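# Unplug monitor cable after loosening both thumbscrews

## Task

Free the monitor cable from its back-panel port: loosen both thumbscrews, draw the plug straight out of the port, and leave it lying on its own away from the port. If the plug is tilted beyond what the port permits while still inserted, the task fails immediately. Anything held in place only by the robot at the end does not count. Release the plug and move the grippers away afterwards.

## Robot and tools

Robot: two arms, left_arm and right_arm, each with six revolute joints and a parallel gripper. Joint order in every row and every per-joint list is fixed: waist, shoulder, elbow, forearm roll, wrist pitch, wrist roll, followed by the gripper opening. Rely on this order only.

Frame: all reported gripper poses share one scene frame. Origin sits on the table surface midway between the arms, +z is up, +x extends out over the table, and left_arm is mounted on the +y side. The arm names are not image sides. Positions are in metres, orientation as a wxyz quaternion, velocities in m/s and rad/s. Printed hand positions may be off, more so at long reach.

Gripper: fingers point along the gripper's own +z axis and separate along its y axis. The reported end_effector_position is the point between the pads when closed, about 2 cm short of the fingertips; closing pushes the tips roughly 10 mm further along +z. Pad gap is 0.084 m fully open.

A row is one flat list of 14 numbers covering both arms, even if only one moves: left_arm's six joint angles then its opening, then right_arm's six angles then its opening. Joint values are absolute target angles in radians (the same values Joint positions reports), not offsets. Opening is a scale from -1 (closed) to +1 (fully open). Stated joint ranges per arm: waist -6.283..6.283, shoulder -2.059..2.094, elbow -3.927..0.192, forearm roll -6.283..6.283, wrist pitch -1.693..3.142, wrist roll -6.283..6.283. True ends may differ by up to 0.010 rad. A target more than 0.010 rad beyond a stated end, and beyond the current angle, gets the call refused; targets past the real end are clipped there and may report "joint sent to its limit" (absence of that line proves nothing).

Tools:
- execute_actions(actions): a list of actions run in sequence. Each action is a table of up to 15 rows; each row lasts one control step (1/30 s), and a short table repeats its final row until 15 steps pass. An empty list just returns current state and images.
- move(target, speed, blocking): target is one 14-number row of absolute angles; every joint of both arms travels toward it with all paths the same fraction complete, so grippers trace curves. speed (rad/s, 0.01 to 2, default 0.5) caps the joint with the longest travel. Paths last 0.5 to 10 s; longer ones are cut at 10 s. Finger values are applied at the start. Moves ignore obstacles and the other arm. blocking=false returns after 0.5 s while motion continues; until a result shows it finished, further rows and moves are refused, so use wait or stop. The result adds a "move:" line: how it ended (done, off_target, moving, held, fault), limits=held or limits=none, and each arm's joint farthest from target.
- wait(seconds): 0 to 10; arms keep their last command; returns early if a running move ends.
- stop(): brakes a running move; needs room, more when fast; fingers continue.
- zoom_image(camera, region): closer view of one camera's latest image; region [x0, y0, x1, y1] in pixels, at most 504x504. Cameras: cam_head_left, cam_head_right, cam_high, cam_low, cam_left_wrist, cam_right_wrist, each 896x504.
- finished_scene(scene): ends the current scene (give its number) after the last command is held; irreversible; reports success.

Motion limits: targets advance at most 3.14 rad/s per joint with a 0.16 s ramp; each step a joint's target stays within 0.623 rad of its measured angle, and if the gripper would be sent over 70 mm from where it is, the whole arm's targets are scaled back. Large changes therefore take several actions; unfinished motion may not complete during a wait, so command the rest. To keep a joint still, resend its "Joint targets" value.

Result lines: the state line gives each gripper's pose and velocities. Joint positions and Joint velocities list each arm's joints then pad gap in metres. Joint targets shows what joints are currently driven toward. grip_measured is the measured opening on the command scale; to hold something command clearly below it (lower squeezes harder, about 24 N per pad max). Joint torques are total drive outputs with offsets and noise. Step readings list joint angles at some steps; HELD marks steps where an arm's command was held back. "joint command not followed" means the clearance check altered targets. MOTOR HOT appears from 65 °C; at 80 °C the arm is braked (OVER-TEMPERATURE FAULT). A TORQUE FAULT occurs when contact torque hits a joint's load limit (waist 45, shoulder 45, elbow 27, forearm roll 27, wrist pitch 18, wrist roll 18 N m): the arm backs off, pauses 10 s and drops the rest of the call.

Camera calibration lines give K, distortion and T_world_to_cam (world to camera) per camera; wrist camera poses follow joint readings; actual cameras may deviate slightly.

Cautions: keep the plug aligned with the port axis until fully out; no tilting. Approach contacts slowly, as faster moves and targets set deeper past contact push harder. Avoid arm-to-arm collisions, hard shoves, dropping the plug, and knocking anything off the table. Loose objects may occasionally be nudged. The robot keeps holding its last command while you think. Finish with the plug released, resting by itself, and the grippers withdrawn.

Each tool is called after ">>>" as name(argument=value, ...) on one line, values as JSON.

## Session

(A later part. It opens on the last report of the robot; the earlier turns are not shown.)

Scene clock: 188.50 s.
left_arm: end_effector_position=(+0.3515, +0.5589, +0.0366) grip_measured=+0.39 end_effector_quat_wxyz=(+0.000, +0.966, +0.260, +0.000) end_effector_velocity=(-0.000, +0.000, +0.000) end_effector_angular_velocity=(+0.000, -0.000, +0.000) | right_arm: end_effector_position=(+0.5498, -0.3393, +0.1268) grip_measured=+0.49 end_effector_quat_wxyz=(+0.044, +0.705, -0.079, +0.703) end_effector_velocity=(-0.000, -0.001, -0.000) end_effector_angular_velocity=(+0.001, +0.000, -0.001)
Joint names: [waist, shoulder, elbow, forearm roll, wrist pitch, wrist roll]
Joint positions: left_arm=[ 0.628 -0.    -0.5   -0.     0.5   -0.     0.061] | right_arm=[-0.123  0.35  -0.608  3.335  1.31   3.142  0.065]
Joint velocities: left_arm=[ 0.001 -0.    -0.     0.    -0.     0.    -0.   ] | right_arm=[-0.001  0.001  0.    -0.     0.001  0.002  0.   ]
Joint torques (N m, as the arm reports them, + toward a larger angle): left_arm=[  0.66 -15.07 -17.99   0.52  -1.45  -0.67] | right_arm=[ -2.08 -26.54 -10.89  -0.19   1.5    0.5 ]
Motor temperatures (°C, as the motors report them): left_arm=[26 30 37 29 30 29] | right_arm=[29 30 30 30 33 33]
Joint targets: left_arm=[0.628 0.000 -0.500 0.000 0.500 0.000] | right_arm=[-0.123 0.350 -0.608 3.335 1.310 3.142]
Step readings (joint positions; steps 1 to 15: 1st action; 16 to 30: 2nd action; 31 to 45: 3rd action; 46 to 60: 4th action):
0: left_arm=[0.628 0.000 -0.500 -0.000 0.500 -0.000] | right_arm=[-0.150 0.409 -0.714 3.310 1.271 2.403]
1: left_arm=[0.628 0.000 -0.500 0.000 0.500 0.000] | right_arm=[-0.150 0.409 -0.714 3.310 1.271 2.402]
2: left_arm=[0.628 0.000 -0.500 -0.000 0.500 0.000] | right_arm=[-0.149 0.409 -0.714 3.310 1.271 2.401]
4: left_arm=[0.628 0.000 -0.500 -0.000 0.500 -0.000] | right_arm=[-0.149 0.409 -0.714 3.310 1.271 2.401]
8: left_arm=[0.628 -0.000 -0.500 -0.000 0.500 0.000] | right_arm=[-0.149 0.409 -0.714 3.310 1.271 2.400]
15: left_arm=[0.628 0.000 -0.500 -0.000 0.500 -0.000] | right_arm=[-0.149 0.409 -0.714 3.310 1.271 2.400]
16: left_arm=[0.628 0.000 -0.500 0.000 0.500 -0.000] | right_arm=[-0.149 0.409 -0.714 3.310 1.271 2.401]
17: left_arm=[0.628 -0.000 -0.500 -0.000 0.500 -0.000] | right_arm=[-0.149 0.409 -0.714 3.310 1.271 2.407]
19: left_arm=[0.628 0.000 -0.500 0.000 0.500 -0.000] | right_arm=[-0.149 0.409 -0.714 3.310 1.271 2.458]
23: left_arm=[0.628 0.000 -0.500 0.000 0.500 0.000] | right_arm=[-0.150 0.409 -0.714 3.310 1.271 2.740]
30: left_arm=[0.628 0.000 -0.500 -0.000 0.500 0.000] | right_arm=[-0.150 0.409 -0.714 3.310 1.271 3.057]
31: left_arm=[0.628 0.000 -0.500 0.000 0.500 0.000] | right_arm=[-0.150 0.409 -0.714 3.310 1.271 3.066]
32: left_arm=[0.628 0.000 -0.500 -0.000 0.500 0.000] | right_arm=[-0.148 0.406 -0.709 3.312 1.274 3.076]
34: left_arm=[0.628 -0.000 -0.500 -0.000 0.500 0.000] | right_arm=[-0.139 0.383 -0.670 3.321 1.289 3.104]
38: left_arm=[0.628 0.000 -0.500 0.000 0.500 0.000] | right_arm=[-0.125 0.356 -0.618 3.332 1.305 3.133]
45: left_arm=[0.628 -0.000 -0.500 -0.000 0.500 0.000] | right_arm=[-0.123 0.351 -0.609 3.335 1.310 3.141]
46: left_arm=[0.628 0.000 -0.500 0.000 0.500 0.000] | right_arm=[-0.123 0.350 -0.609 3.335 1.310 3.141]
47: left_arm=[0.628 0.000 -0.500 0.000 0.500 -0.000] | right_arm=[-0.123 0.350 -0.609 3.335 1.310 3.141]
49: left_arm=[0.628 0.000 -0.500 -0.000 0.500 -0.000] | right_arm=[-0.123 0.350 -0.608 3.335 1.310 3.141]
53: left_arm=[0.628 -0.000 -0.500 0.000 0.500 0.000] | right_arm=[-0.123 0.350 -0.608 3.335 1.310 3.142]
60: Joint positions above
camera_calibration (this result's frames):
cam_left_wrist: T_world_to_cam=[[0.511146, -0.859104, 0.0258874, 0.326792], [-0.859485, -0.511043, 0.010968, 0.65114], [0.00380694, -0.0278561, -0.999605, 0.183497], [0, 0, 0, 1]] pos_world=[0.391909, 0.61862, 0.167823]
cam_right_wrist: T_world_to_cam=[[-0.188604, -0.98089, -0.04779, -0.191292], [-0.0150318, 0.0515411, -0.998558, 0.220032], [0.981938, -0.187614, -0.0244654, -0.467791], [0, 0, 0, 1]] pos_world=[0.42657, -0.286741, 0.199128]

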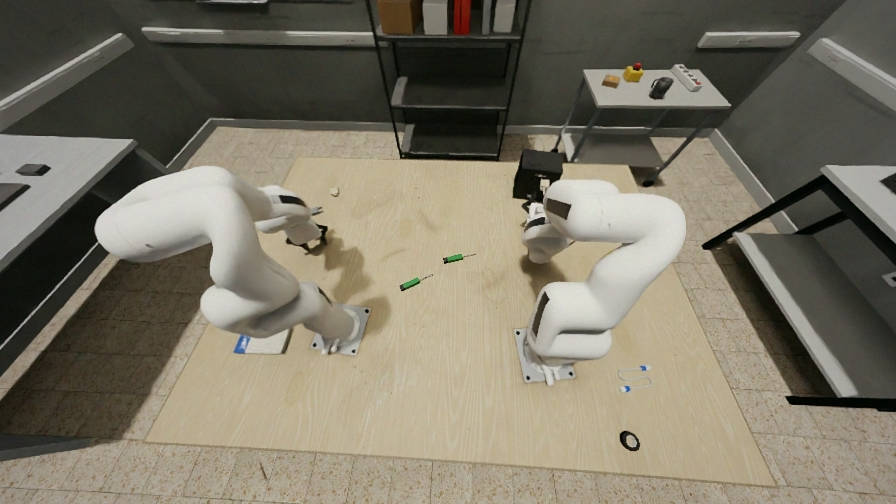

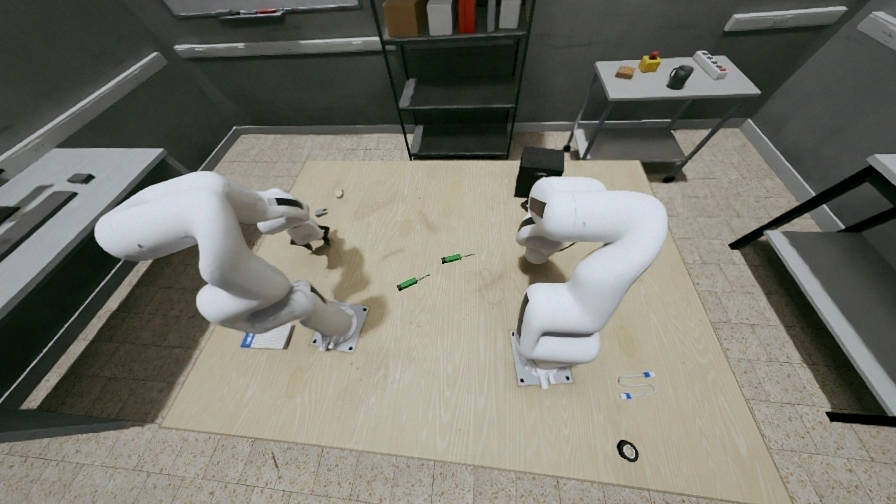

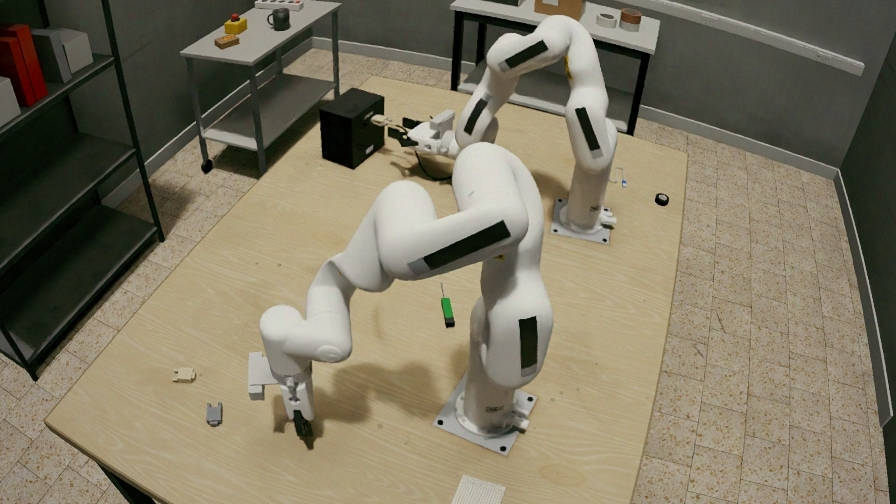

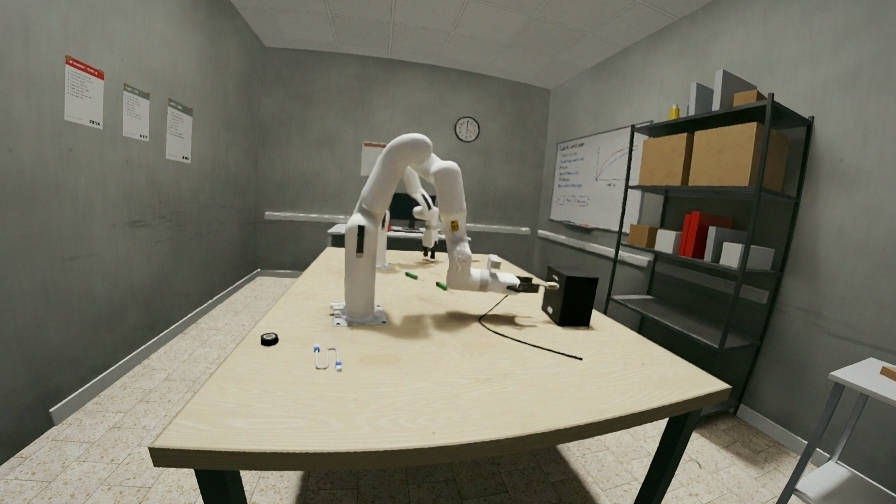

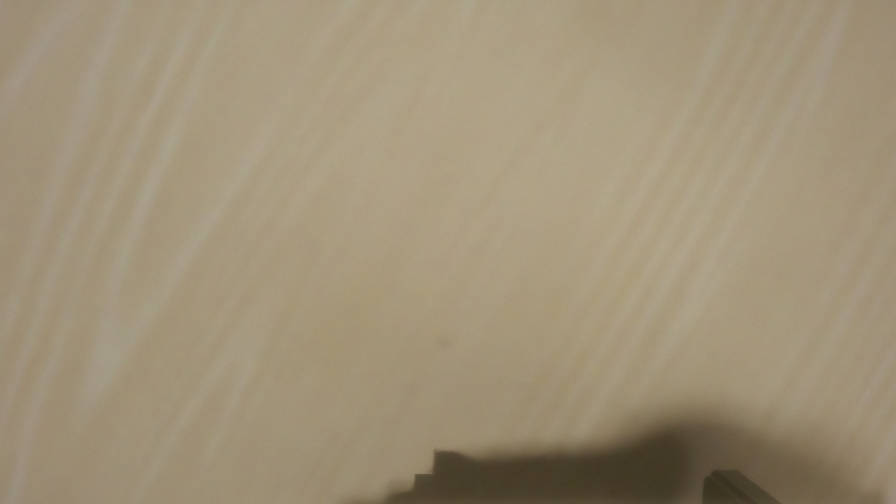

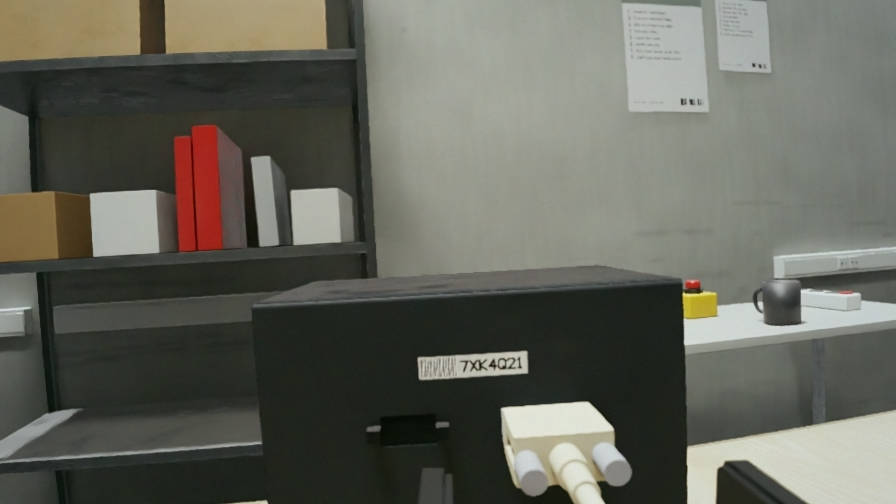

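>>> execute_actions(actions=[[[0.628,0,-0.5,0,0.5,0,0.4,-0.148,0.409,-0.714,3.31,1.271,3.085,0.0]],[[0.628,0,-0.5,0,0.5,0,0.4,-0.148,0.409,-0.714,3.31,1.271,3.085,0.0]],[[0.628,0,-0.5,0,0.5,0,0.4,-0.148,0.409,-0.714,3.31,1.271,3.085,-1]],[[0.628,0,-0.5,0,0.5,0,0.4,-0.148,0.409,-0.714,3.31,1.271,2.85,-1]],[[0.628,0,-0.5,0,0.5,0,0.4,-0.148,0.409,-0.714,3.31,1.271,2.62,-1]],[[0.628,0,-0.5,0,0.5,0,0.4,-0.148,0.409,-0.714,3.31,1.271,2.4,-1]],
[[0.628,0,-0.5,0,0.5,0,0.4,-0.148,0.409,-0.714,3.31,1.271,2.4,0.0]],[[0.628,0,-0.5,0,0.5,0,0.4,-0.148,0.409,-0.714,3.31,1.271,3.085,0.0]],[[0.628,0,-0.5,0,0.5,0,0.4,-0.148,0.409,-0.714,3.31,1.271,3.085,-1]],[[0.628,0,-0.5,0,0.5,0,0.4,-0.148,0.409,-0.714,3.31,1.271,2.85,-1]],[[0.628,0,-0.5,0,0.5,0,0.4,-0.148,0.409,-0.714,3.31,1.271,2.62,-1]],[[0.628,0,-0.5,0,0.5,0,0.4,-0.148,0.409,-0.714,3.31,1.271,2.4,-1]],
[[0.628,0,-0.5,0,0.5,0,0.4,-0.148,0.409,-0.714,3.31,1.271,2.4,0.0]],[[0.628,0,-0.5,0,0.5,0,0.4,-0.148,0.409,-0.714,3.31,1.271,3.085,0.0]],[[0.628,0,-0.5,0,0.5,0,0.4,-0.148,0.409,-0.714,3.31,1.271,3.085,-1]],[[0.628,0,-0.5,0,0.5,0,0.4,-0.148,0.409,-0.714,3.31,1.271,2.85,-1]],[[0.628,0,-0.5,0,0.5,0,0.4,-0.148,0.409,-0.714,3.31,1.271,2.62,-1]],[[0.628,0,-0.5,0,0.5,0,0.4,-0.148,0.409,-0.714,3.31,1.271,2.4,-1]],
[[0.628,0,-0.5,0,0.5,0,0.4,-0.148,0.409,-0.714,3.31,1.271,2.4,0.0]],[[0.628,0,-0.5,0,0.5,0,0.4,-0.148,0.409,-0.714,3.31,1.271,3.085,0.0]],[[0.628,0,-0.5,0,0.5,0,0.4,-0.148,0.409,-0.714,3.31,1.271,3.085,-1]],[[0.628,0,-0.5,0,0.5,0,0.4,-0.148,0.409,-0.714,3.31,1.271,2.85,-1]],[[0.628,0,-0.5,0,0.5,0,0.4,-0.148,0.409,-0.714,3.31,1.271,2.62,-1]],[[0.628,0,-0.5,0,0.5,0,0.4,-0.148,0.409,-0.714,3.31,1.271,2.4,-1]],
[[0.628,0,-0.5,0,0.5,0,0.4,-0.148,0.409,-0.714,3.31,1.271,2.4,0.0]],[[0.628,0,-0.5,0,0.5,0,0.4,-0.148,0.409,-0.714,3.31,1.271,3.085,0.0]],[[0.628,0,-0.5,0,0.5,0,0.4,-0.148,0.409,-0.714,3.31,1.271,3.085,-1]],[[0.628,0,-0.5,0,0.5,0,0.4,-0.148,0.409,-0.714,3.31,1.271,2.85,-1]],[[0.628,0,-0.5,0,0.5,0,0.4,-0.148,0.409,-0.714,3.31,1.271,2.62,-1]],[[0.628,0,-0.5,0,0.5,0,0.4,-0.148,0.409,-0.714,3.31,1.271,2.4,-1]],
[[0.628,0,-0.5,0,0.5,0,0.4,-0.148,0.409,-0.714,3.31,1.271,2.4,0.0]],[[0.628,0,-0.5,0,0.5,0,0.4,-0.148,0.409,-0.714,3.31,1.271,3.085,0.0]],[[0.628,0,-0.5,0,0.5,0,0.4,-0.148,0.409,-0.714,3.31,1.271,3.085,-1]],[[0.628,0,-0.5,0,0.5,0,0.4,-0.148,0.409,-0.714,3.31,1.271,2.85,-1]],[[0.628,0,-0.5,0,0.5,0,0.4,-0.148,0.409,-0.714,3.31,1.271,2.62,-1]],[[0.628,0,-0.5,0,0.5,0,0.4,-0.148,0.409,-0.714,3.31,1.271,2.4,-1]],
[[0.628,0,-0.5,0,0.5,0,0.4,-0.148,0.409,-0.714,3.31,1.271,2.4,0.5]],[[0.628,0,-0.5,0,0.5,0,0.4,-0.148,0.409,-0.714,3.31,1.271,3.085,0.5]],[[0.628,0,-0.5,0,0.5,0,0.4,-0.123,0.35,-0.608,3.335,1.31,3.1416,0.5]],[[0.628,0,-0.5,0,0.5,0,0.4,-0.123,0.35,-0.608,3.335,1.31,3.1416,0.5]]])

>>> zoom_image(camera="cam_right_wrist", region=[470,384,670,504])

Scene clock: 245.50 s.
left_arm: end_effector_position=(+0.3515, +0.5589, +0.0366) grip_measured=+0.39 end_effector_quat_wxyz=(+0.000, +0.966, +0.260, +0.000) end_effector_velocity=(+0.001, +0.000, +0.000) end_effector_angular_velocity=(+0.000, -0.001, +0.000) | right_arm: end_effector_position=(+0.5498, -0.3393, +0.1268) grip_measured=+0.49 end_effector_quat_wxyz=(+0.044, +0.705, -0.079, +0.703) end_effector_velocity=(+0.000, +0.000, +0.000) end_effector_angular_velocity=(-0.000, -0.001, -0.000)
Joint names: [waist, shoulder, elbow, forearm roll, wrist pitch, wrist roll]
Joint positions: left_arm=[ 0.628  0.    -0.5    0.     0.5   -0.     0.061] | right_arm=[-0.123  0.35  -0.608  3.335  1.31   3.142  0.065]
Joint velocities: left_arm=[-0.     0.    -0.001 -0.001 -0.     0.    -0.   ] | right_arm=[ 0.001 -0.001  0.     0.001  0.    -0.     0.   ]
Joint torques (N m, as the arm reports them, + toward a larger angle): left_arm=[  0.74 -15.01 -18.39   0.37  -1.53  -0.87] | right_arm=[ -1.66 -26.73 -11.1   -0.4    1.45   0.34]
Motor temperatures (°C, as the motors report them): left_arm=[26 30 37 29 30 29] | right_arm=[29 30 30 30 33 33]
Joint targets: left_arm=[0.628 0.000 -0.500 0.000 0.500 0.000] | right_arm=[-0.123 0.350 -0.608 3.335 1.310 3.142]
Step readings (joint positions; steps 1 to 15: 1st action; 16 to 30: 2nd action; 31 to 45: 3rd action; 46 to 60: 4th action; 61 to 75: 5th action; 76 to 90: 6th action; 91 to 105: 7th action; 106 to 120: 8th action; 121 to 135: 9th action; 136 to 150: 10th action; 151 to 165: 11th action; 166 to 180: 12th action; 181 to 195: 13th action):
0: left_arm=[0.628 0.000 -0.500 0.000 0.500 0.000] | right_arm=[-0.123 0.350 -0.608 3.335 1.310 3.142]
1: left_arm=[0.628 -0.000 -0.500 0.000 0.500 -0.000] | right_arm=[-0.123 0.350 -0.608 3.335 1.310 3.141]
2: left_arm=[0.628 0.000 -0.500 -0.000 0.500 -0.000] | right_arm=[-0.124 0.353 -0.614 3.333 1.307 3.138]
4: left_arm=[0.628 0.000 -0.500 -0.000 0.500 -0.000] | right_arm=[-0.133 0.376 -0.652 3.324 1.292 3.116]
8: left_arm=[0.628 -0.000 -0.500 -0.000 0.500 0.000] | right_arm=[-0.146 0.403 -0.704 3.313 1.276 3.092]
15: left_arm=[0.628 0.000 -0.500 -0.000 0.500 -0.000] | right_arm=[-0.148 0.409 -0.712 3.310 1.271 3.085]
16: left_arm=[0.628 -0.000 -0.500 -0.000 0.500 -0.000] | right_arm=[-0.148 0.409 -0.713 3.310 1.271 3.085]
17: left_arm=[0.628 0.000 -0.500 -0.000 0.500 0.000] | right_arm=[-0.148 0.409 -0.713 3.310 1.271 3.085]
19: left_arm=[0.628 0.000 -0.500 0.000 0.500 0.000] | right_arm=[-0.148 0.409 -0.713 3.310 1.271 3.085]
23: left_arm=[0.628 0.000 -0.500 -0.000 0.500 -0.000] | right_arm=[-0.148 0.409 -0.714 3.310 1.271 3.085]
30: left_arm=[0.628 0.000 -0.500 -0.000 0.500 -0.000] | right_arm=[-0.148 0.409 -0.714 3.310 1.271 3.085]
31: left_arm=[0.628 0.000 -0.500 -0.000 0.500 0.000] | right_arm=[-0.148 0.409 -0.714 3.310 1.271 3.085]
32: left_arm=[0.628 -0.000 -0.500 -0.000 0.500 0.000] | right_arm=[-0.148 0.409 -0.714 3.310 1.271 3.085]
34: left_arm=[0.628 0.000 -0.500 0.000 0.500 -0.000] | right_arm=[-0.149 0.409 -0.714 3.310 1.271 3.085]
38: left_arm=[0.628 0.000 -0.500 0.000 0.500 0.000] | right_arm=[-0.149 0.409 -0.714 3.310 1.271 3.085]
45: left_arm=[0.628 -0.000 -0.500 0.000 0.500 -0.000] | right_arm=[-0.148 0.409 -0.714 3.310 1.271 3.085]
46: left_arm=[0.628 -0.000 -0.500 -0.000 0.500 -0.000] | right_arm=[-0.148 0.409 -0.714 3.310 1.271 3.084]
47: left_arm=[0.628 0.000 -0.500 0.000 0.500 0.000] | right_arm=[-0.148 0.409 -0.714 3.310 1.271 3.078]
49: left_arm=[0.628 0.000 -0.500 -0.000 0.500 -0.000] | right_arm=[-0.148 0.409 -0.714 3.310 1.271 3.028]
53: left_arm=[0.628 0.000 -0.500 0.000 0.500 -0.000] | right_arm=[-0.149 0.410 -0.714 3.310 1.270 2.894]
60: left_arm=[0.628 -0.000 -0.500 -0.000 0.500 0.000] | right_arm=[-0.149 0.409 -0.714 3.310 1.271 2.853]
61: left_arm=[0.628 -0.000 -0.500 -0.000 0.500 0.000] | right_arm=[-0.149 0.409 -0.714 3.310 1.271 2.852]
62: left_arm=[0.628 0.000 -0.500 0.000 0.500 0.000] | right_arm=[-0.149 0.409 -0.714 3.310 1.271 2.844]
64: left_arm=[0.628 0.000 -0.500 -0.000 0.500 -0.000] | right_arm=[-0.149 0.409 -0.714 3.310 1.271 2.793]
68: left_arm=[0.628 -0.000 -0.500 0.000 0.500 0.000] | right_arm=[-0.149 0.409 -0.714 3.310 1.271 2.662]
75: left_arm=[0.628 0.000 -0.500 0.000 0.500 -0.000] | right_arm=[-0.149 0.409 -0.714 3.310 1.271 2.623]
76: left_arm=[0.628 -0.000 -0.500 -0.000 0.500 -0.000] | right_arm=[-0.149 0.409 -0.714 3.310 1.271 2.621]
77: left_arm=[0.628 0.000 -0.500 -0.000 0.500 -0.000] | right_arm=[-0.149 0.409 -0.714 3.310 1.271 2.614]
79: left_arm=[0.628 0.000 -0.500 -0.000 0.500 0.000] | right_arm=[-0.149 0.409 -0.714 3.310 1.271 2.563]
83: left_arm=[0.628 -0.000 -0.500 0.000 0.500 -0.000] | right_arm=[-0.149 0.409 -0.714 3.310 1.272 2.439]
90: left_arm=[0.628 0.000 -0.500 0.000 0.500 -0.000] | right_arm=[-0.149 0.409 -0.714 3.310 1.271 2.403]
91: left_arm=[0.628 -0.000 -0.500 -0.000 0.500 0.000] | right_arm=[-0.149 0.409 -0.714 3.310 1.271 2.402]
92: left_arm=[0.628 0.000 -0.500 0.000 0.500 -0.000] | right_arm=[-0.146 0.409 -0.715 3.308 1.271 2.401]
94: left_arm=[0.628 -0.000 -0.500 -0.000 0.500 0.000] | right_arm=[-0.143 0.409 -0.716 3.307 1.271 2.401]
98: left_arm=[0.628 0.000 -0.500 -0.000 0.500 0.000] | right_arm=[-0.145 0.409 -0.715 3.308 1.271 2.400]
105: left_arm=[0.628 0.000 -0.500 0.000 0.500 0.000] | right_arm=[-0.147 0.409 -0.715 3.310 1.271 2.400]
106: left_arm=[0.628 0.000 -0.500 0.000 0.500 -0.000] | right_arm=[-0.147 0.409 -0.715 3.310 1.271 2.401]
107: left_arm=[0.628 0.000 -0.500 0.000 0.500 -0.000] | right_arm=[-0.148 0.409 -0.714 3.310 1.271 2.407]
109: left_arm=[0.628 0.000 -0.500 0.000 0.500 0.000] | right_arm=[-0.148 0.409 -0.714 3.310 1.271 2.458]
113: left_arm=[0.628 -0.000 -0.500 0.000 0.500 -0.000] | right_arm=[-0.148 0.409 -0.714 3.310 1.271 2.740]
120: left_arm=[0.628 0.000 -0.500 0.000 0.500 -0.000] | right_arm=[-0.148 0.409 -0.714 3.310 1.271 3.057]
121: left_arm=[0.628 -0.000 -0.500 0.000 0.500 -0.000] | right_arm=[-0.148 0.409 -0.714 3.310 1.271 3.066]
122: left_arm=[0.628 0.000 -0.500 0.000 0.500 0.000] | right_arm=[-0.148 0.409 -0.714 3.310 1.271 3.072]
124: left_arm=[0.628 0.000 -0.500 0.000 0.500 -0.000] | right_arm=[-0.149 0.409 -0.714 3.310 1.271 3.078]
128: left_arm=[0.628 0.000 -0.500 -0.000 0.500 -0.000] | right_arm=[-0.149 0.409 -0.714 3.310 1.271 3.083]
135: left_arm=[0.628 -0.000 -0.500 -0.000 0.500 0.000] | right_arm=[-0.148 0.409 -0.714 3.310 1.271 3.085]
136: left_arm=[0.628 -0.000 -0.500 0.000 0.500 -0.000] | right_arm=[-0.148 0.409 -0.714 3.310 1.271 3.084]
137: left_arm=[0.628 0.000 -0.500 -0.000 0.500 -0.000] | right_arm=[-0.148 0.409 -0.714 3.310 1.271 3.078]
139: left_arm=[0.628 0.000 -0.500 -0.000 0.500 0.000] | right_arm=[-0.148 0.409 -0.714 3.310 1.271 3.028]
143: left_arm=[0.628 -0.000 -0.500 -0.000 0.500 -0.000] | right_arm=[-0.149 0.410 -0.714 3.311 1.270 2.895]
150: left_arm=[0.628 -0.000 -0.500 0.000 0.500 -0.000] | right_arm=[-0.149 0.409 -0.714 3.310 1.271 2.853]
151: left_arm=[0.628 0.000 -0.500 0.000 0.500 0.000] | right_arm=[-0.149 0.409 -0.714 3.310 1.271 2.852]
152: left_arm=[0.628 0.000 -0.500 -0.000 0.500 -0.000] | right_arm=[-0.149 0.409 -0.714 3.310 1.271 2.844]
154: left_arm=[0.628 0.000 -0.500 -0.000 0.500 -0.000] | right_arm=[-0.149 0.409 -0.714 3.310 1.271 2.793]
158: left_arm=[0.628 -0.000 -0.500 0.000 0.500 0.000] | right_arm=[-0.149 0.409 -0.713 3.311 1.271 2.663]
165: left_arm=[0.628 -0.000 -0.500 0.000 0.500 -0.000] | right_arm=[-0.149 0.409 -0.713 3.310 1.271 2.623]
166: left_arm=[0.628 0.000 -0.500 -0.000 0.500 0.000] | right_arm=[-0.149 0.409 -0.713 3.310 1.271 2.621]
167: left_arm=[0.628 0.000 -0.500 0.000 0.500 0.000] | right_arm=[-0.149 0.409 -0.713 3.310 1.271 2.614]
169: left_arm=[0.628 -0.000 -0.500 0.000 0.500 -0.000] | right_arm=[-0.149 0.409 -0.714 3.310 1.271 2.563]
173: left_arm=[0.628 0.000 -0.500 0.000 0.500 -0.000] | right_arm=[-0.149 0.409 -0.714 3.310 1.271 2.439]
180: left_arm=[0.628 0.000 -0.500 -0.000 0.500 -0.000] | right_arm=[-0.149 0.409 -0.714 3.310 1.271 2.403]
181: left_arm=[0.628 -0.000 -0.500 0.000 0.500 0.000] | right_arm=[-0.149 0.409 -0.714 3.310 1.271 2.402]
182: left_arm=[0.628 -0.000 -0.500 0.000 0.500 -0.000] | right_arm=[-0.146 0.409 -0.715 3.308 1.271 2.401]
184: left_arm=[0.628 0.000 -0.500 -0.000 0.500 0.000] | right_arm=[-0.143 0.409 -0.716 3.307 1.271 2.401]
Lines left out of this list: 137.
camera_calibration (this result's frames):
cam_left_wrist: T_world_to_cam=[[0.511146, -0.859104, 0.0258874, 0.326792], [-0.859485, -0.511042, 0.0109683, 0.65114], [0.00380668, -0.0278562, -0.999605, 0.183497], [0, 0, 0, 1]] pos_world=[0.391909, 0.61862, 0.167822]
cam_right_wrist: T_world_to_cam=[[-0.188603, -0.98089, -0.0477901, -0.191292], [-0.0150327, 0.0515413, -0.998558, 0.220033], [0.981938, -0.187612, -0.0244663, -0.46779], [0, 0, 0, 1]] pos_world=[0.42657, -0.28674, 0.199128]

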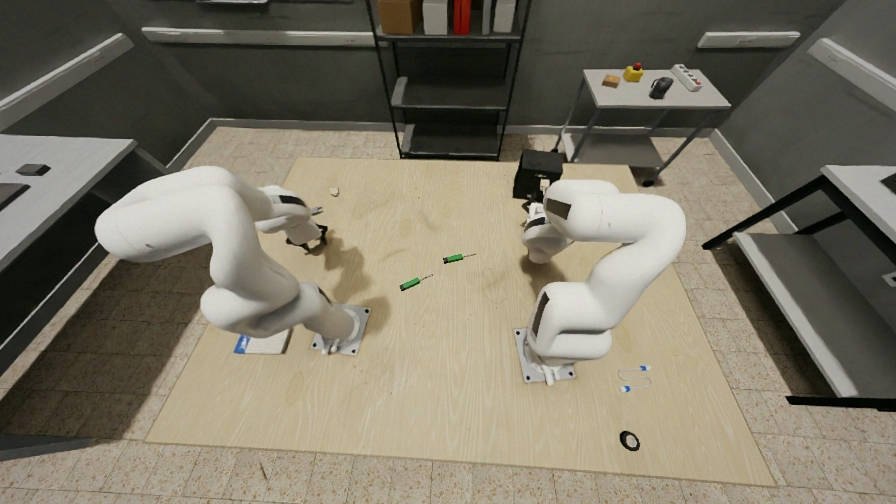

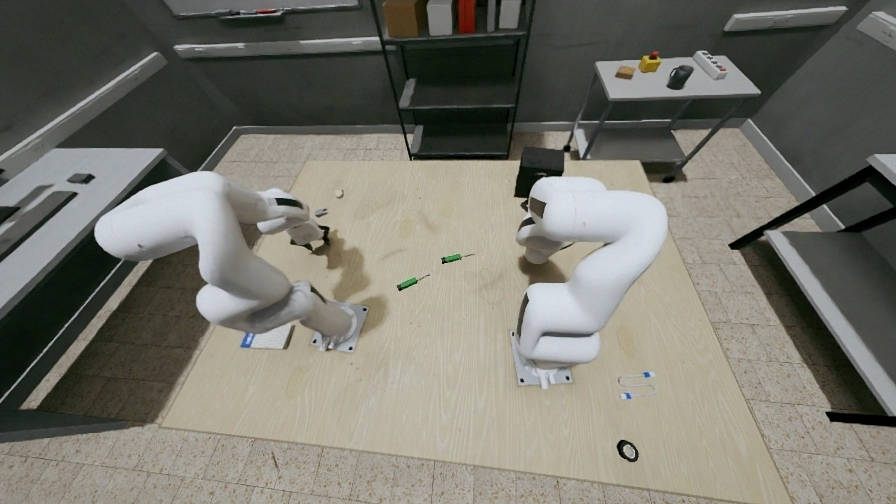

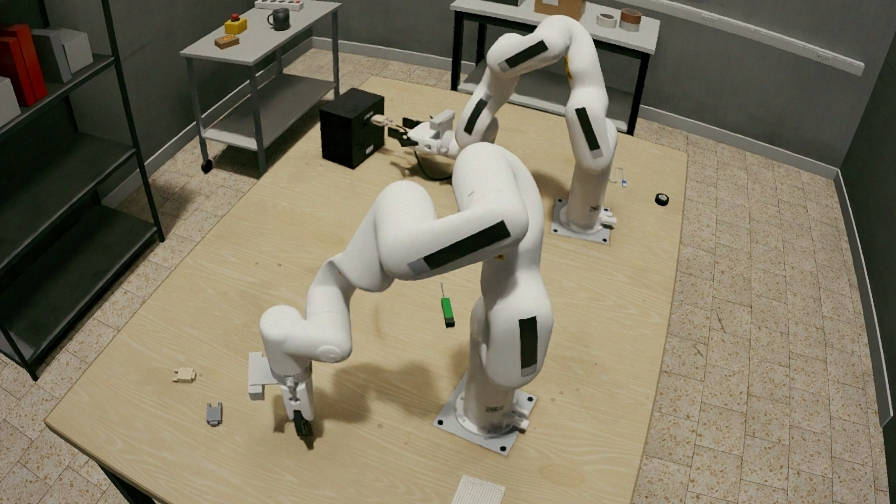

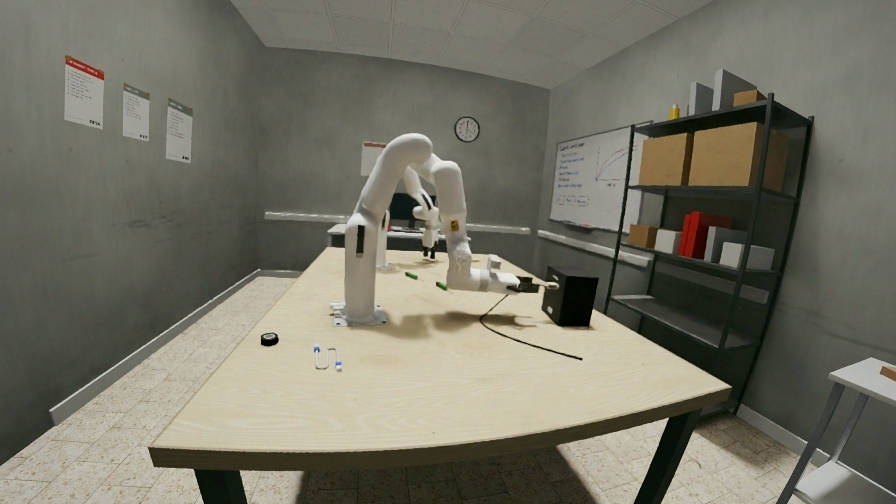

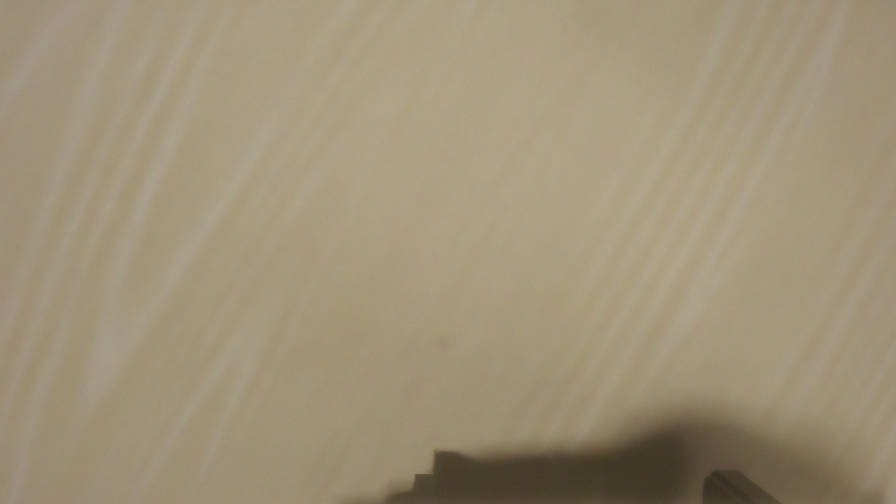

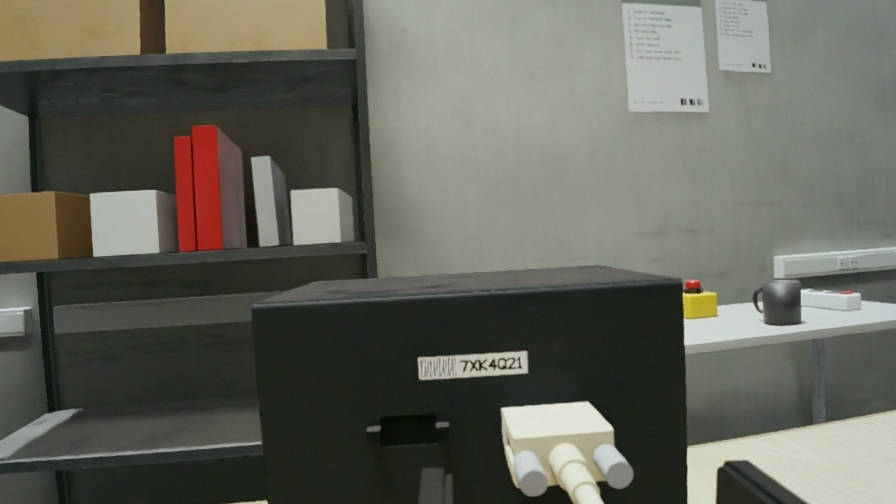

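Region (470, 384, 670, 504) of cam_right_wrist's 896x504 image, scaled by 2.520, with more detail than that image has; it fills the top 302 rows of this view, and the rest is white.

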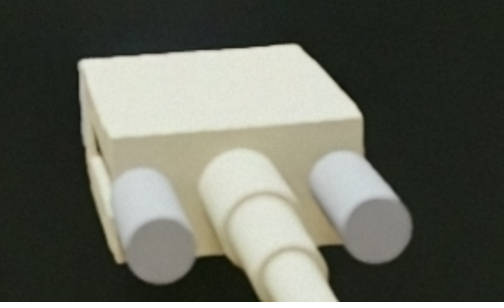

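>>> execute_actions(actions=[[[0.628,0,-0.5,0,0.5,0,0.4,-0.149,0.409,-0.714,3.31,1.271,3.085,0.0]],[[0.628,0,-0.5,0,0.5,0,0.4,-0.149,0.409,-0.714,3.31,1.271,3.085,0.0]],[[0.628,0,-0.5,0,0.5,0,0.4,-0.149,0.409,-0.714,3.31,1.271,3.085,-1]],[[0.628,0,-0.5,0,0.5,0,0.4,-0.149,0.409,-0.714,3.31,1.271,2.85,-1]],[[0.628,0,-0.5,0,0.5,0,0.4,-0.149,0.409,-0.714,3.31,1.271,2.62,-1]],[[0.628,0,-0.5,0,0.5,0,0.4,-0.149,0.409,-0.714,3.31,1.271,2.4,-1]],
[[0.628,0,-0.5,0,0.5,0,0.4,-0.149,0.409,-0.714,3.31,1.271,2.4,0.0]],[[0.628,0,-0.5,0,0.5,0,0.4,-0.149,0.409,-0.714,3.31,1.271,3.085,0.0]],[[0.628,0,-0.5,0,0.5,0,0.4,-0.149,0.409,-0.714,3.31,1.271,3.085,-1]],[[0.628,0,-0.5,0,0.5,0,0.4,-0.149,0.409,-0.714,3.31,1.271,2.85,-1]],[[0.628,0,-0.5,0,0.5,0,0.4,-0.149,0.409,-0.714,3.31,1.271,2.62,-1]],[[0.628,0,-0.5,0,0.5,0,0.4,-0.149,0.409,-0.714,3.31,1.271,2.4,-1]],
[[0.628,0,-0.5,0,0.5,0,0.4,-0.149,0.409,-0.714,3.31,1.271,2.4,0.0]],[[0.628,0,-0.5,0,0.5,0,0.4,-0.149,0.409,-0.714,3.31,1.271,3.085,0.0]],[[0.628,0,-0.5,0,0.5,0,0.4,-0.149,0.409,-0.714,3.31,1.271,3.085,-1]],[[0.628,0,-0.5,0,0.5,0,0.4,-0.149,0.409,-0.714,3.31,1.271,2.85,-1]],[[0.628,0,-0.5,0,0.5,0,0.4,-0.149,0.409,-0.714,3.31,1.271,2.62,-1]],[[0.628,0,-0.5,0,0.5,0,0.4,-0.149,0.409,-0.714,3.31,1.271,2.4,-1]],
[[0.628,0,-0.5,0,0.5,0,0.4,-0.149,0.409,-0.714,3.31,1.271,2.4,0.0]],[[0.628,0,-0.5,0,0.5,0,0.4,-0.149,0.409,-0.714,3.31,1.271,3.085,0.0]],[[0.628,0,-0.5,0,0.5,0,0.4,-0.149,0.409,-0.714,3.31,1.271,3.085,-1]],[[0.628,0,-0.5,0,0.5,0,0.4,-0.149,0.409,-0.714,3.31,1.271,2.85,-1]],[[0.628,0,-0.5,0,0.5,0,0.4,-0.149,0.409,-0.714,3.31,1.271,2.62,-1]],[[0.628,0,-0.5,0,0.5,0,0.4,-0.149,0.409,-0.714,3.31,1.271,2.4,-1]],
[[0.628,0,-0.5,0,0.5,0,0.4,-0.149,0.409,-0.714,3.31,1.271,2.4,0.0]],[[0.628,0,-0.5,0,0.5,0,0.4,-0.149,0.409,-0.714,3.31,1.271,3.085,0.0]],[[0.628,0,-0.5,0,0.5,0,0.4,-0.149,0.409,-0.714,3.31,1.271,3.085,-1]],[[0.628,0,-0.5,0,0.5,0,0.4,-0.149,0.409,-0.714,3.31,1.271,2.85,-1]],[[0.628,0,-0.5,0,0.5,0,0.4,-0.149,0.409,-0.714,3.31,1.271,2.62,-1]],[[0.628,0,-0.5,0,0.5,0,0.4,-0.149,0.409,-0.714,3.31,1.271,2.4,-1]],
[[0.628,0,-0.5,0,0.5,0,0.4,-0.149,0.409,-0.714,3.31,1.271,2.4,0.0]],[[0.628,0,-0.5,0,0.5,0,0.4,-0.149,0.409,-0.714,3.31,1.271,3.085,0.0]],[[0.628,0,-0.5,0,0.5,0,0.4,-0.149,0.409,-0.714,3.31,1.271,3.085,-1]],[[0.628,0,-0.5,0,0.5,0,0.4,-0.149,0.409,-0.714,3.31,1.271,2.85,-1]],[[0.628,0,-0.5,0,0.5,0,0.4,-0.149,0.409,-0.714,3.31,1.271,2.62,-1]],[[0.628,0,-0.5,0,0.5,0,0.4,-0.149,0.409,-0.714,3.31,1.271,2.4,-1]],
[[0.628,0,-0.5,0,0.5,0,0.4,-0.149,0.409,-0.714,3.31,1.271,2.4,0.5]],[[0.628,0,-0.5,0,0.5,0,0.4,-0.149,0.409,-0.714,3.31,1.271,3.085,0.5]],[[0.628,0,-0.5,0,0.5,0,0.4,-0.123,0.35,-0.608,3.335,1.31,3.1416,0.5]],[[0.628,0,-0.5,0,0.5,0,0.4,-0.123,0.35,-0.608,3.335,1.31,3.1416,0.5]]])

>>> zoom_image(camera="cam_right_wrist", region=[470,384,670,504])

Scene clock: 318.47 s.
left_arm: end_effector_position=(+0.3515, +0.5589, +0.0366) grip_measured=+0.39 end_effector_quat_wxyz=(+0.000, +0.966, +0.260, +0.000) end_effector_velocity=(+0.000, -0.000, +0.000) end_effector_angular_velocity=(+0.000, -0.001, +0.000) | right_arm: end_effector_position=(+0.5498, -0.3393, +0.1268) grip_measured=+0.49 end_effector_quat_wxyz=(+0.044, +0.705, -0.079, +0.703) end_effector_velocity=(-0.000, -0.000, -0.000) end_effector_angular_velocity=(-0.000, +0.000, -0.001)
Joint names: [waist, shoulder, elbow, forearm roll, wrist pitch, wrist roll]
Joint positions: left_arm=[ 0.628  0.    -0.5   -0.     0.5    0.     0.061] | right_arm=[-0.123  0.35  -0.608  3.335  1.31   3.142  0.065]
Joint velocities: left_arm=[-0.001 -0.    -0.    -0.001 -0.    -0.    -0.   ] | right_arm=[-0. -0.  0.  0. -0. -0.  0.]
Joint torques (N m, as the arm reports them, + toward a larger angle): left_arm=[  0.91 -14.47 -18.14   0.5   -1.24  -0.54] | right_arm=[ -1.75 -26.21 -10.76  -0.06   1.3    0.44]
Motor temperatures (°C, as the motors report them): left_arm=[26 30 37 29 30 29] | right_arm=[29 30 30 30 33 33]
Joint targets: left_arm=[0.628 0.000 -0.500 0.000 0.500 0.000] | right_arm=[-0.123 0.350 -0.608 3.335 1.310 3.142]
Step readings (joint positions; steps 1 to 15: 1st action; 16 to 30: 2nd action; 31 to 45: 3rd action; 46 to 60: 4th action; 61 to 75: 5th action; 76 to 90: 6th action; 91 to 105: 7th action; 106 to 120: 8th action; 121 to 135: 9th action; 136 to 150: 10th action; 151 to 165: 11th action; 166 to 180: 12th action; 181 to 195: 13th action):
0: left_arm=[0.628 -0.000 -0.500 -0.000 0.500 -0.000] | right_arm=[-0.123 0.350 -0.608 3.335 1.310 3.142]
1: left_arm=[0.628 0.000 -0.500 -0.000 0.500 -0.000] | right_arm=[-0.123 0.350 -0.608 3.335 1.310 3.141]
2: left_arm=[0.628 -0.000 -0.500 0.000 0.500 0.000] | right_arm=[-0.124 0.353 -0.614 3.333 1.307 3.138]
4: left_arm=[0.628 -0.000 -0.500 0.000 0.500 -0.000] | right_arm=[-0.134 0.376 -0.652 3.324 1.292 3.116]
8: left_arm=[0.628 0.000 -0.500 0.000 0.500 -0.000] | right_arm=[-0.147 0.403 -0.704 3.313 1.276 3.092]
15: left_arm=[0.628 0.000 -0.500 -0.000 0.500 -0.000] | right_arm=[-0.149 0.409 -0.712 3.310 1.271 3.085]
16: left_arm=[0.628 0.000 -0.500 0.000 0.500 0.000] | right_arm=[-0.149 0.409 -0.713 3.310 1.271 3.085]
17: left_arm=[0.628 0.000 -0.500 0.000 0.500 0.000] | right_arm=[-0.149 0.409 -0.713 3.310 1.271 3.085]
19: left_arm=[0.628 0.000 -0.500 -0.000 0.500 -0.000] | right_arm=[-0.149 0.409 -0.713 3.310 1.271 3.085]
23: left_arm=[0.628 0.000 -0.500 -0.000 0.500 -0.000] | right_arm=[-0.149 0.409 -0.714 3.310 1.271 3.085]
30: left_arm=[0.628 0.000 -0.500 0.000 0.500 -0.000] | right_arm=[-0.149 0.409 -0.714 3.310 1.271 3.085]
31: left_arm=[0.628 -0.000 -0.500 -0.000 0.500 0.000] | right_arm=[-0.149 0.409 -0.714 3.310 1.271 3.085]
32: left_arm=[0.628 0.000 -0.500 -0.000 0.500 -0.000] | right_arm=[-0.149 0.409 -0.714 3.310 1.271 3.085]
34: left_arm=[0.628 -0.000 -0.500 0.000 0.500 -0.000] | right_arm=[-0.149 0.409 -0.714 3.310 1.271 3.085]
38: left_arm=[0.628 -0.000 -0.500 0.000 0.500 0.000] | right_arm=[-0.149 0.409 -0.714 3.310 1.271 3.085]
45: left_arm=[0.628 -0.000 -0.500 0.000 0.500 -0.000] | right_arm=[-0.149 0.409 -0.714 3.310 1.271 3.085]
46: left_arm=[0.628 0.000 -0.500 -0.000 0.500 -0.000] | right_arm=[-0.149 0.409 -0.714 3.310 1.271 3.084]
47: left_arm=[0.628 -0.000 -0.500 0.000 0.500 0.000] | right_arm=[-0.149 0.409 -0.714 3.310 1.271 3.078]
49: left_arm=[0.628 0.000 -0.500 0.000 0.500 0.000] | right_arm=[-0.149 0.408 -0.714 3.310 1.272 3.028]
53: left_arm=[0.628 0.000 -0.500 -0.000 0.500 -0.000] | right_arm=[-0.148 0.407 -0.713 3.310 1.273 2.894]
60: left_arm=[0.628 0.000 -0.500 -0.000 0.500 -0.000] | right_arm=[-0.149 0.408 -0.714 3.310 1.272 2.853]
61: left_arm=[0.628 0.000 -0.500 -0.000 0.500 -0.000] | right_arm=[-0.149 0.408 -0.714 3.310 1.272 2.852]
62: left_arm=[0.628 -0.000 -0.500 0.000 0.500 0.000] | right_arm=[-0.149 0.408 -0.714 3.310 1.272 2.844]
64: left_arm=[0.628 0.000 -0.500 0.000 0.500 -0.000] | right_arm=[-0.149 0.409 -0.714 3.310 1.271 2.793]
68: left_arm=[0.628 -0.000 -0.500 0.000 0.500 -0.000] | right_arm=[-0.149 0.409 -0.715 3.310 1.271 2.662]
75: left_arm=[0.628 0.000 -0.500 0.000 0.500 0.000] | right_arm=[-0.149 0.409 -0.714 3.310 1.271 2.623]
76: left_arm=[0.628 0.000 -0.500 0.000 0.500 0.000] | right_arm=[-0.149 0.409 -0.714 3.310 1.271 2.621]
77: left_arm=[0.628 0.000 -0.500 0.000 0.500 0.000] | right_arm=[-0.149 0.409 -0.714 3.310 1.271 2.614]
79: left_arm=[0.628 0.000 -0.500 0.000 0.500 0.000] | right_arm=[-0.149 0.409 -0.714 3.310 1.271 2.563]
83: left_arm=[0.628 0.000 -0.500 0.000 0.500 -0.000] | right_arm=[-0.149 0.409 -0.714 3.310 1.271 2.439]
90: left_arm=[0.628 0.000 -0.500 -0.000 0.500 -0.000] | right_arm=[-0.149 0.409 -0.714 3.310 1.271 2.403]
91: left_arm=[0.628 0.000 -0.500 -0.000 0.500 0.000] | right_arm=[-0.149 0.409 -0.714 3.310 1.271 2.402]
92: left_arm=[0.628 -0.000 -0.500 0.000 0.500 -0.000] | right_arm=[-0.150 0.410 -0.715 3.311 1.269 2.401]
94: left_arm=[0.628 -0.000 -0.500 -0.000 0.500 -0.000] | right_arm=[-0.151 0.411 -0.715 3.311 1.269 2.401]
98: left_arm=[0.628 -0.000 -0.500 -0.000 0.500 -0.000] | right_arm=[-0.150 0.411 -0.714 3.310 1.269 2.400]
105: left_arm=[0.628 0.000 -0.500 0.000 0.500 0.000] | right_arm=[-0.149 0.410 -0.714 3.310 1.270 2.400]
106: left_arm=[0.628 0.000 -0.500 0.000 0.500 0.000] | right_arm=[-0.149 0.410 -0.714 3.310 1.270 2.401]
107: left_arm=[0.628 0.000 -0.500 0.000 0.500 -0.000] | right_arm=[-0.149 0.409 -0.714 3.310 1.271 2.407]
109: left_arm=[0.628 -0.000 -0.500 0.000 0.500 -0.000] | right_arm=[-0.149 0.409 -0.714 3.310 1.271 2.458]
113: left_arm=[0.628 -0.000 -0.500 -0.000 0.500 0.000] | right_arm=[-0.149 0.409 -0.714 3.310 1.271 2.740]
120: left_arm=[0.628 0.000 -0.500 0.000 0.500 0.000] | right_arm=[-0.149 0.409 -0.714 3.310 1.271 3.057]
121: left_arm=[0.628 0.000 -0.500 0.000 0.500 -0.000] | right_arm=[-0.149 0.409 -0.714 3.310 1.271 3.066]
122: left_arm=[0.628 0.000 -0.500 -0.000 0.500 0.000] | right_arm=[-0.149 0.409 -0.714 3.310 1.271 3.072]
124: left_arm=[0.628 -0.000 -0.500 0.000 0.500 -0.000] | right_arm=[-0.149 0.409 -0.714 3.310 1.271 3.078]
128: left_arm=[0.628 0.000 -0.500 0.000 0.500 0.000] | right_arm=[-0.149 0.409 -0.714 3.310 1.271 3.083]
135: left_arm=[0.628 -0.000 -0.500 0.000 0.500 0.000] | right_arm=[-0.149 0.409 -0.714 3.310 1.271 3.085]
136: left_arm=[0.628 0.000 -0.500 0.000 0.500 -0.000] | right_arm=[-0.149 0.409 -0.714 3.310 1.271 3.084]
137: left_arm=[0.628 0.000 -0.500 -0.000 0.500 -0.000] | right_arm=[-0.149 0.409 -0.714 3.310 1.271 3.078]
139: left_arm=[0.628 0.000 -0.500 -0.000 0.500 0.000] | right_arm=[-0.149 0.409 -0.714 3.310 1.272 3.028]
143: left_arm=[0.628 0.000 -0.500 0.000 0.500 0.000] | right_arm=[-0.148 0.407 -0.713 3.310 1.274 2.894]
150: left_arm=[0.628 -0.000 -0.500 -0.000 0.500 -0.000] | right_arm=[-0.148 0.408 -0.714 3.310 1.272 2.853]
151: left_arm=[0.628 0.000 -0.500 0.000 0.500 0.000] | right_arm=[-0.148 0.408 -0.714 3.310 1.272 2.852]
152: left_arm=[0.628 0.000 -0.500 0.000 0.500 0.000] | right_arm=[-0.149 0.408 -0.714 3.310 1.272 2.844]
154: left_arm=[0.628 0.000 -0.500 0.000 0.500 0.000] | right_arm=[-0.149 0.409 -0.714 3.310 1.271 2.793]
158: left_arm=[0.628 0.000 -0.500 -0.000 0.500 -0.000] | right_arm=[-0.149 0.409 -0.715 3.310 1.271 2.663]
165: left_arm=[0.628 0.000 -0.500 0.000 0.500 0.000] | right_arm=[-0.149 0.409 -0.714 3.310 1.271 2.623]
166: left_arm=[0.628 0.000 -0.500 -0.000 0.500 -0.000] | right_arm=[-0.149 0.409 -0.714 3.310 1.271 2.621]
167: left_arm=[0.628 0.000 -0.500 0.000 0.500 -0.000] | right_arm=[-0.149 0.409 -0.714 3.310 1.271 2.614]
169: left_arm=[0.628 0.000 -0.500 0.000 0.500 -0.000] | right_arm=[-0.149 0.409 -0.714 3.310 1.271 2.563]
173: left_arm=[0.628 0.000 -0.500 -0.000 0.500 -0.000] | right_arm=[-0.149 0.409 -0.714 3.310 1.271 2.439]
180: left_arm=[0.628 -0.000 -0.500 0.000 0.500 0.000] | right_arm=[-0.149 0.409 -0.714 3.310 1.271 2.403]
181: left_arm=[0.628 0.000 -0.500 -0.000 0.500 -0.000] | right_arm=[-0.149 0.409 -0.714 3.310 1.271 2.402]
182: left_arm=[0.628 0.000 -0.500 0.000 0.500 0.000] | right_arm=[-0.150 0.410 -0.715 3.311 1.269 2.401]
184: left_arm=[0.628 0.000 -0.500 0.000 0.500 0.000] | right_arm=[-0.151 0.411 -0.715 3.311 1.268 2.401]
Lines left out of this list: 137.
camera_calibration (this result's frames):
cam_left_wrist: T_world_to_cam=[[0.511146, -0.859104, 0.0258874, 0.326792], [-0.859486, -0.511042, 0.0109684, 0.65114], [0.00380656, -0.0278563, -0.999605, 0.183497], [0, 0, 0, 1]] pos_world=[0.391909, 0.61862, 0.167822]
cam_right_wrist: T_world_to_cam=[[-0.188604, -0.98089, -0.0477911, -0.191292], [-0.0150268, 0.0515413, -0.998558, 0.220032], [0.981938, -0.187614, -0.0244605, -0.467792], [0, 0, 0, 1]] pos_world=[0.426571, -0.286741, 0.19913]

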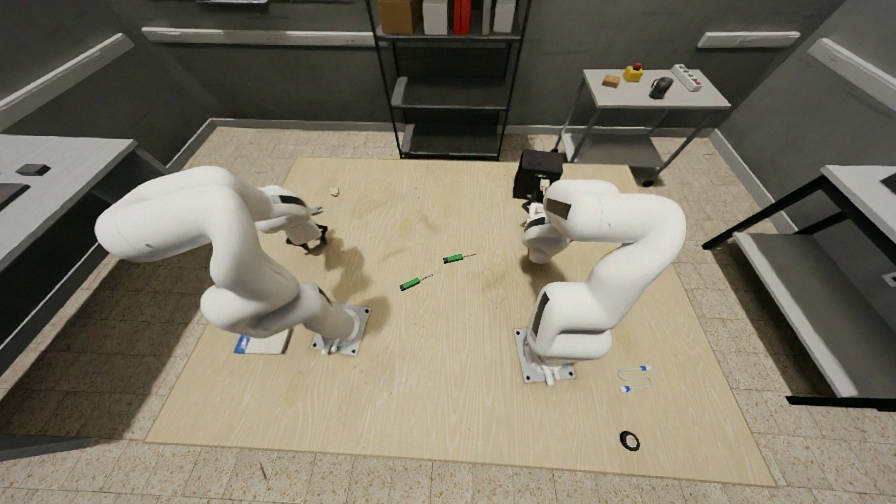

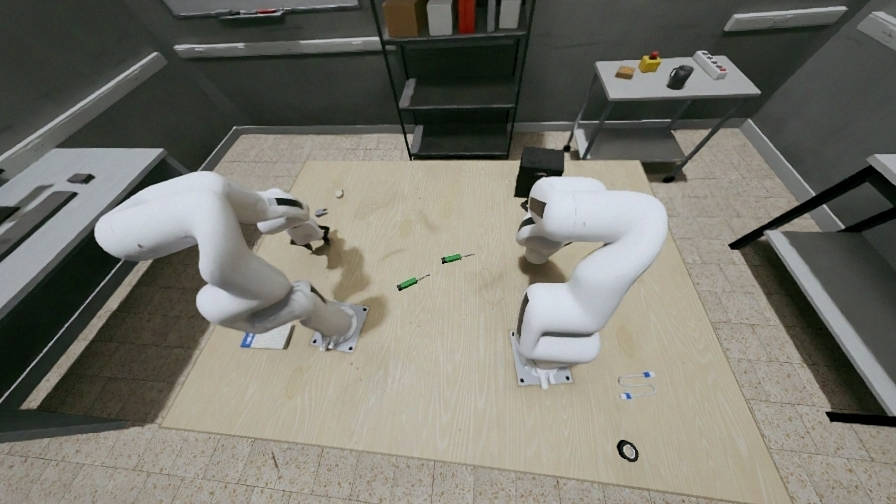

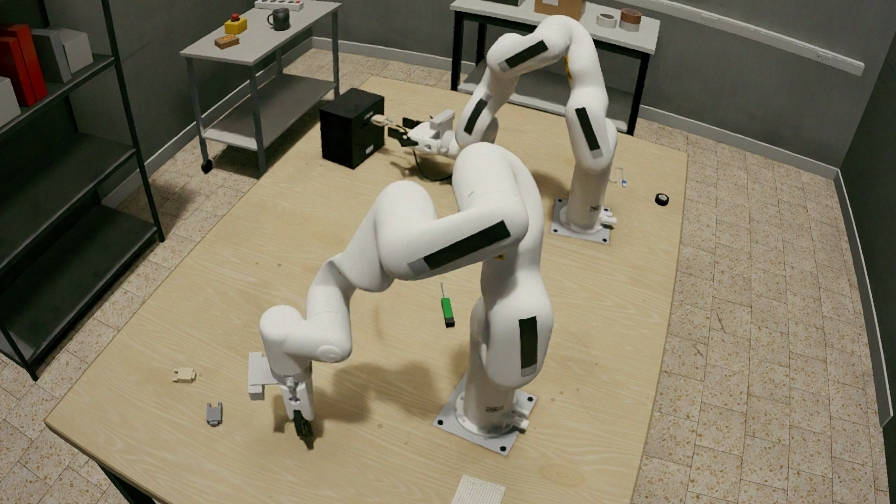

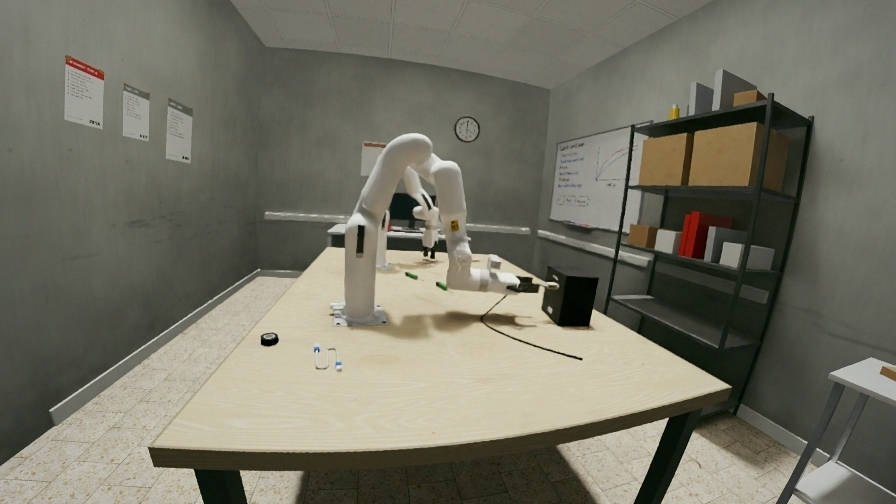

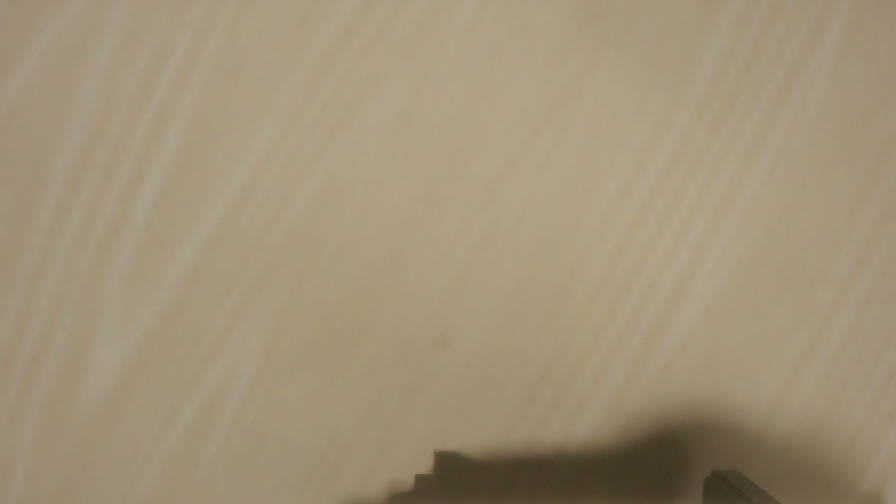

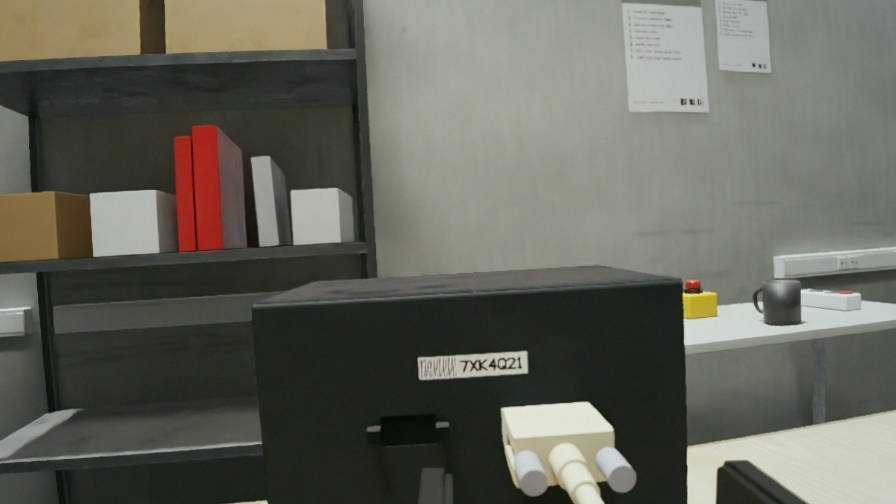

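Region (470, 384, 670, 504) of cam_right_wrist's 896x504 image, scaled by 2.520, with more detail than that image has; it fills the top 302 rows of this view, and the rest is white.

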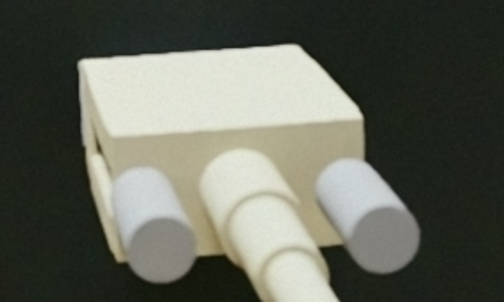

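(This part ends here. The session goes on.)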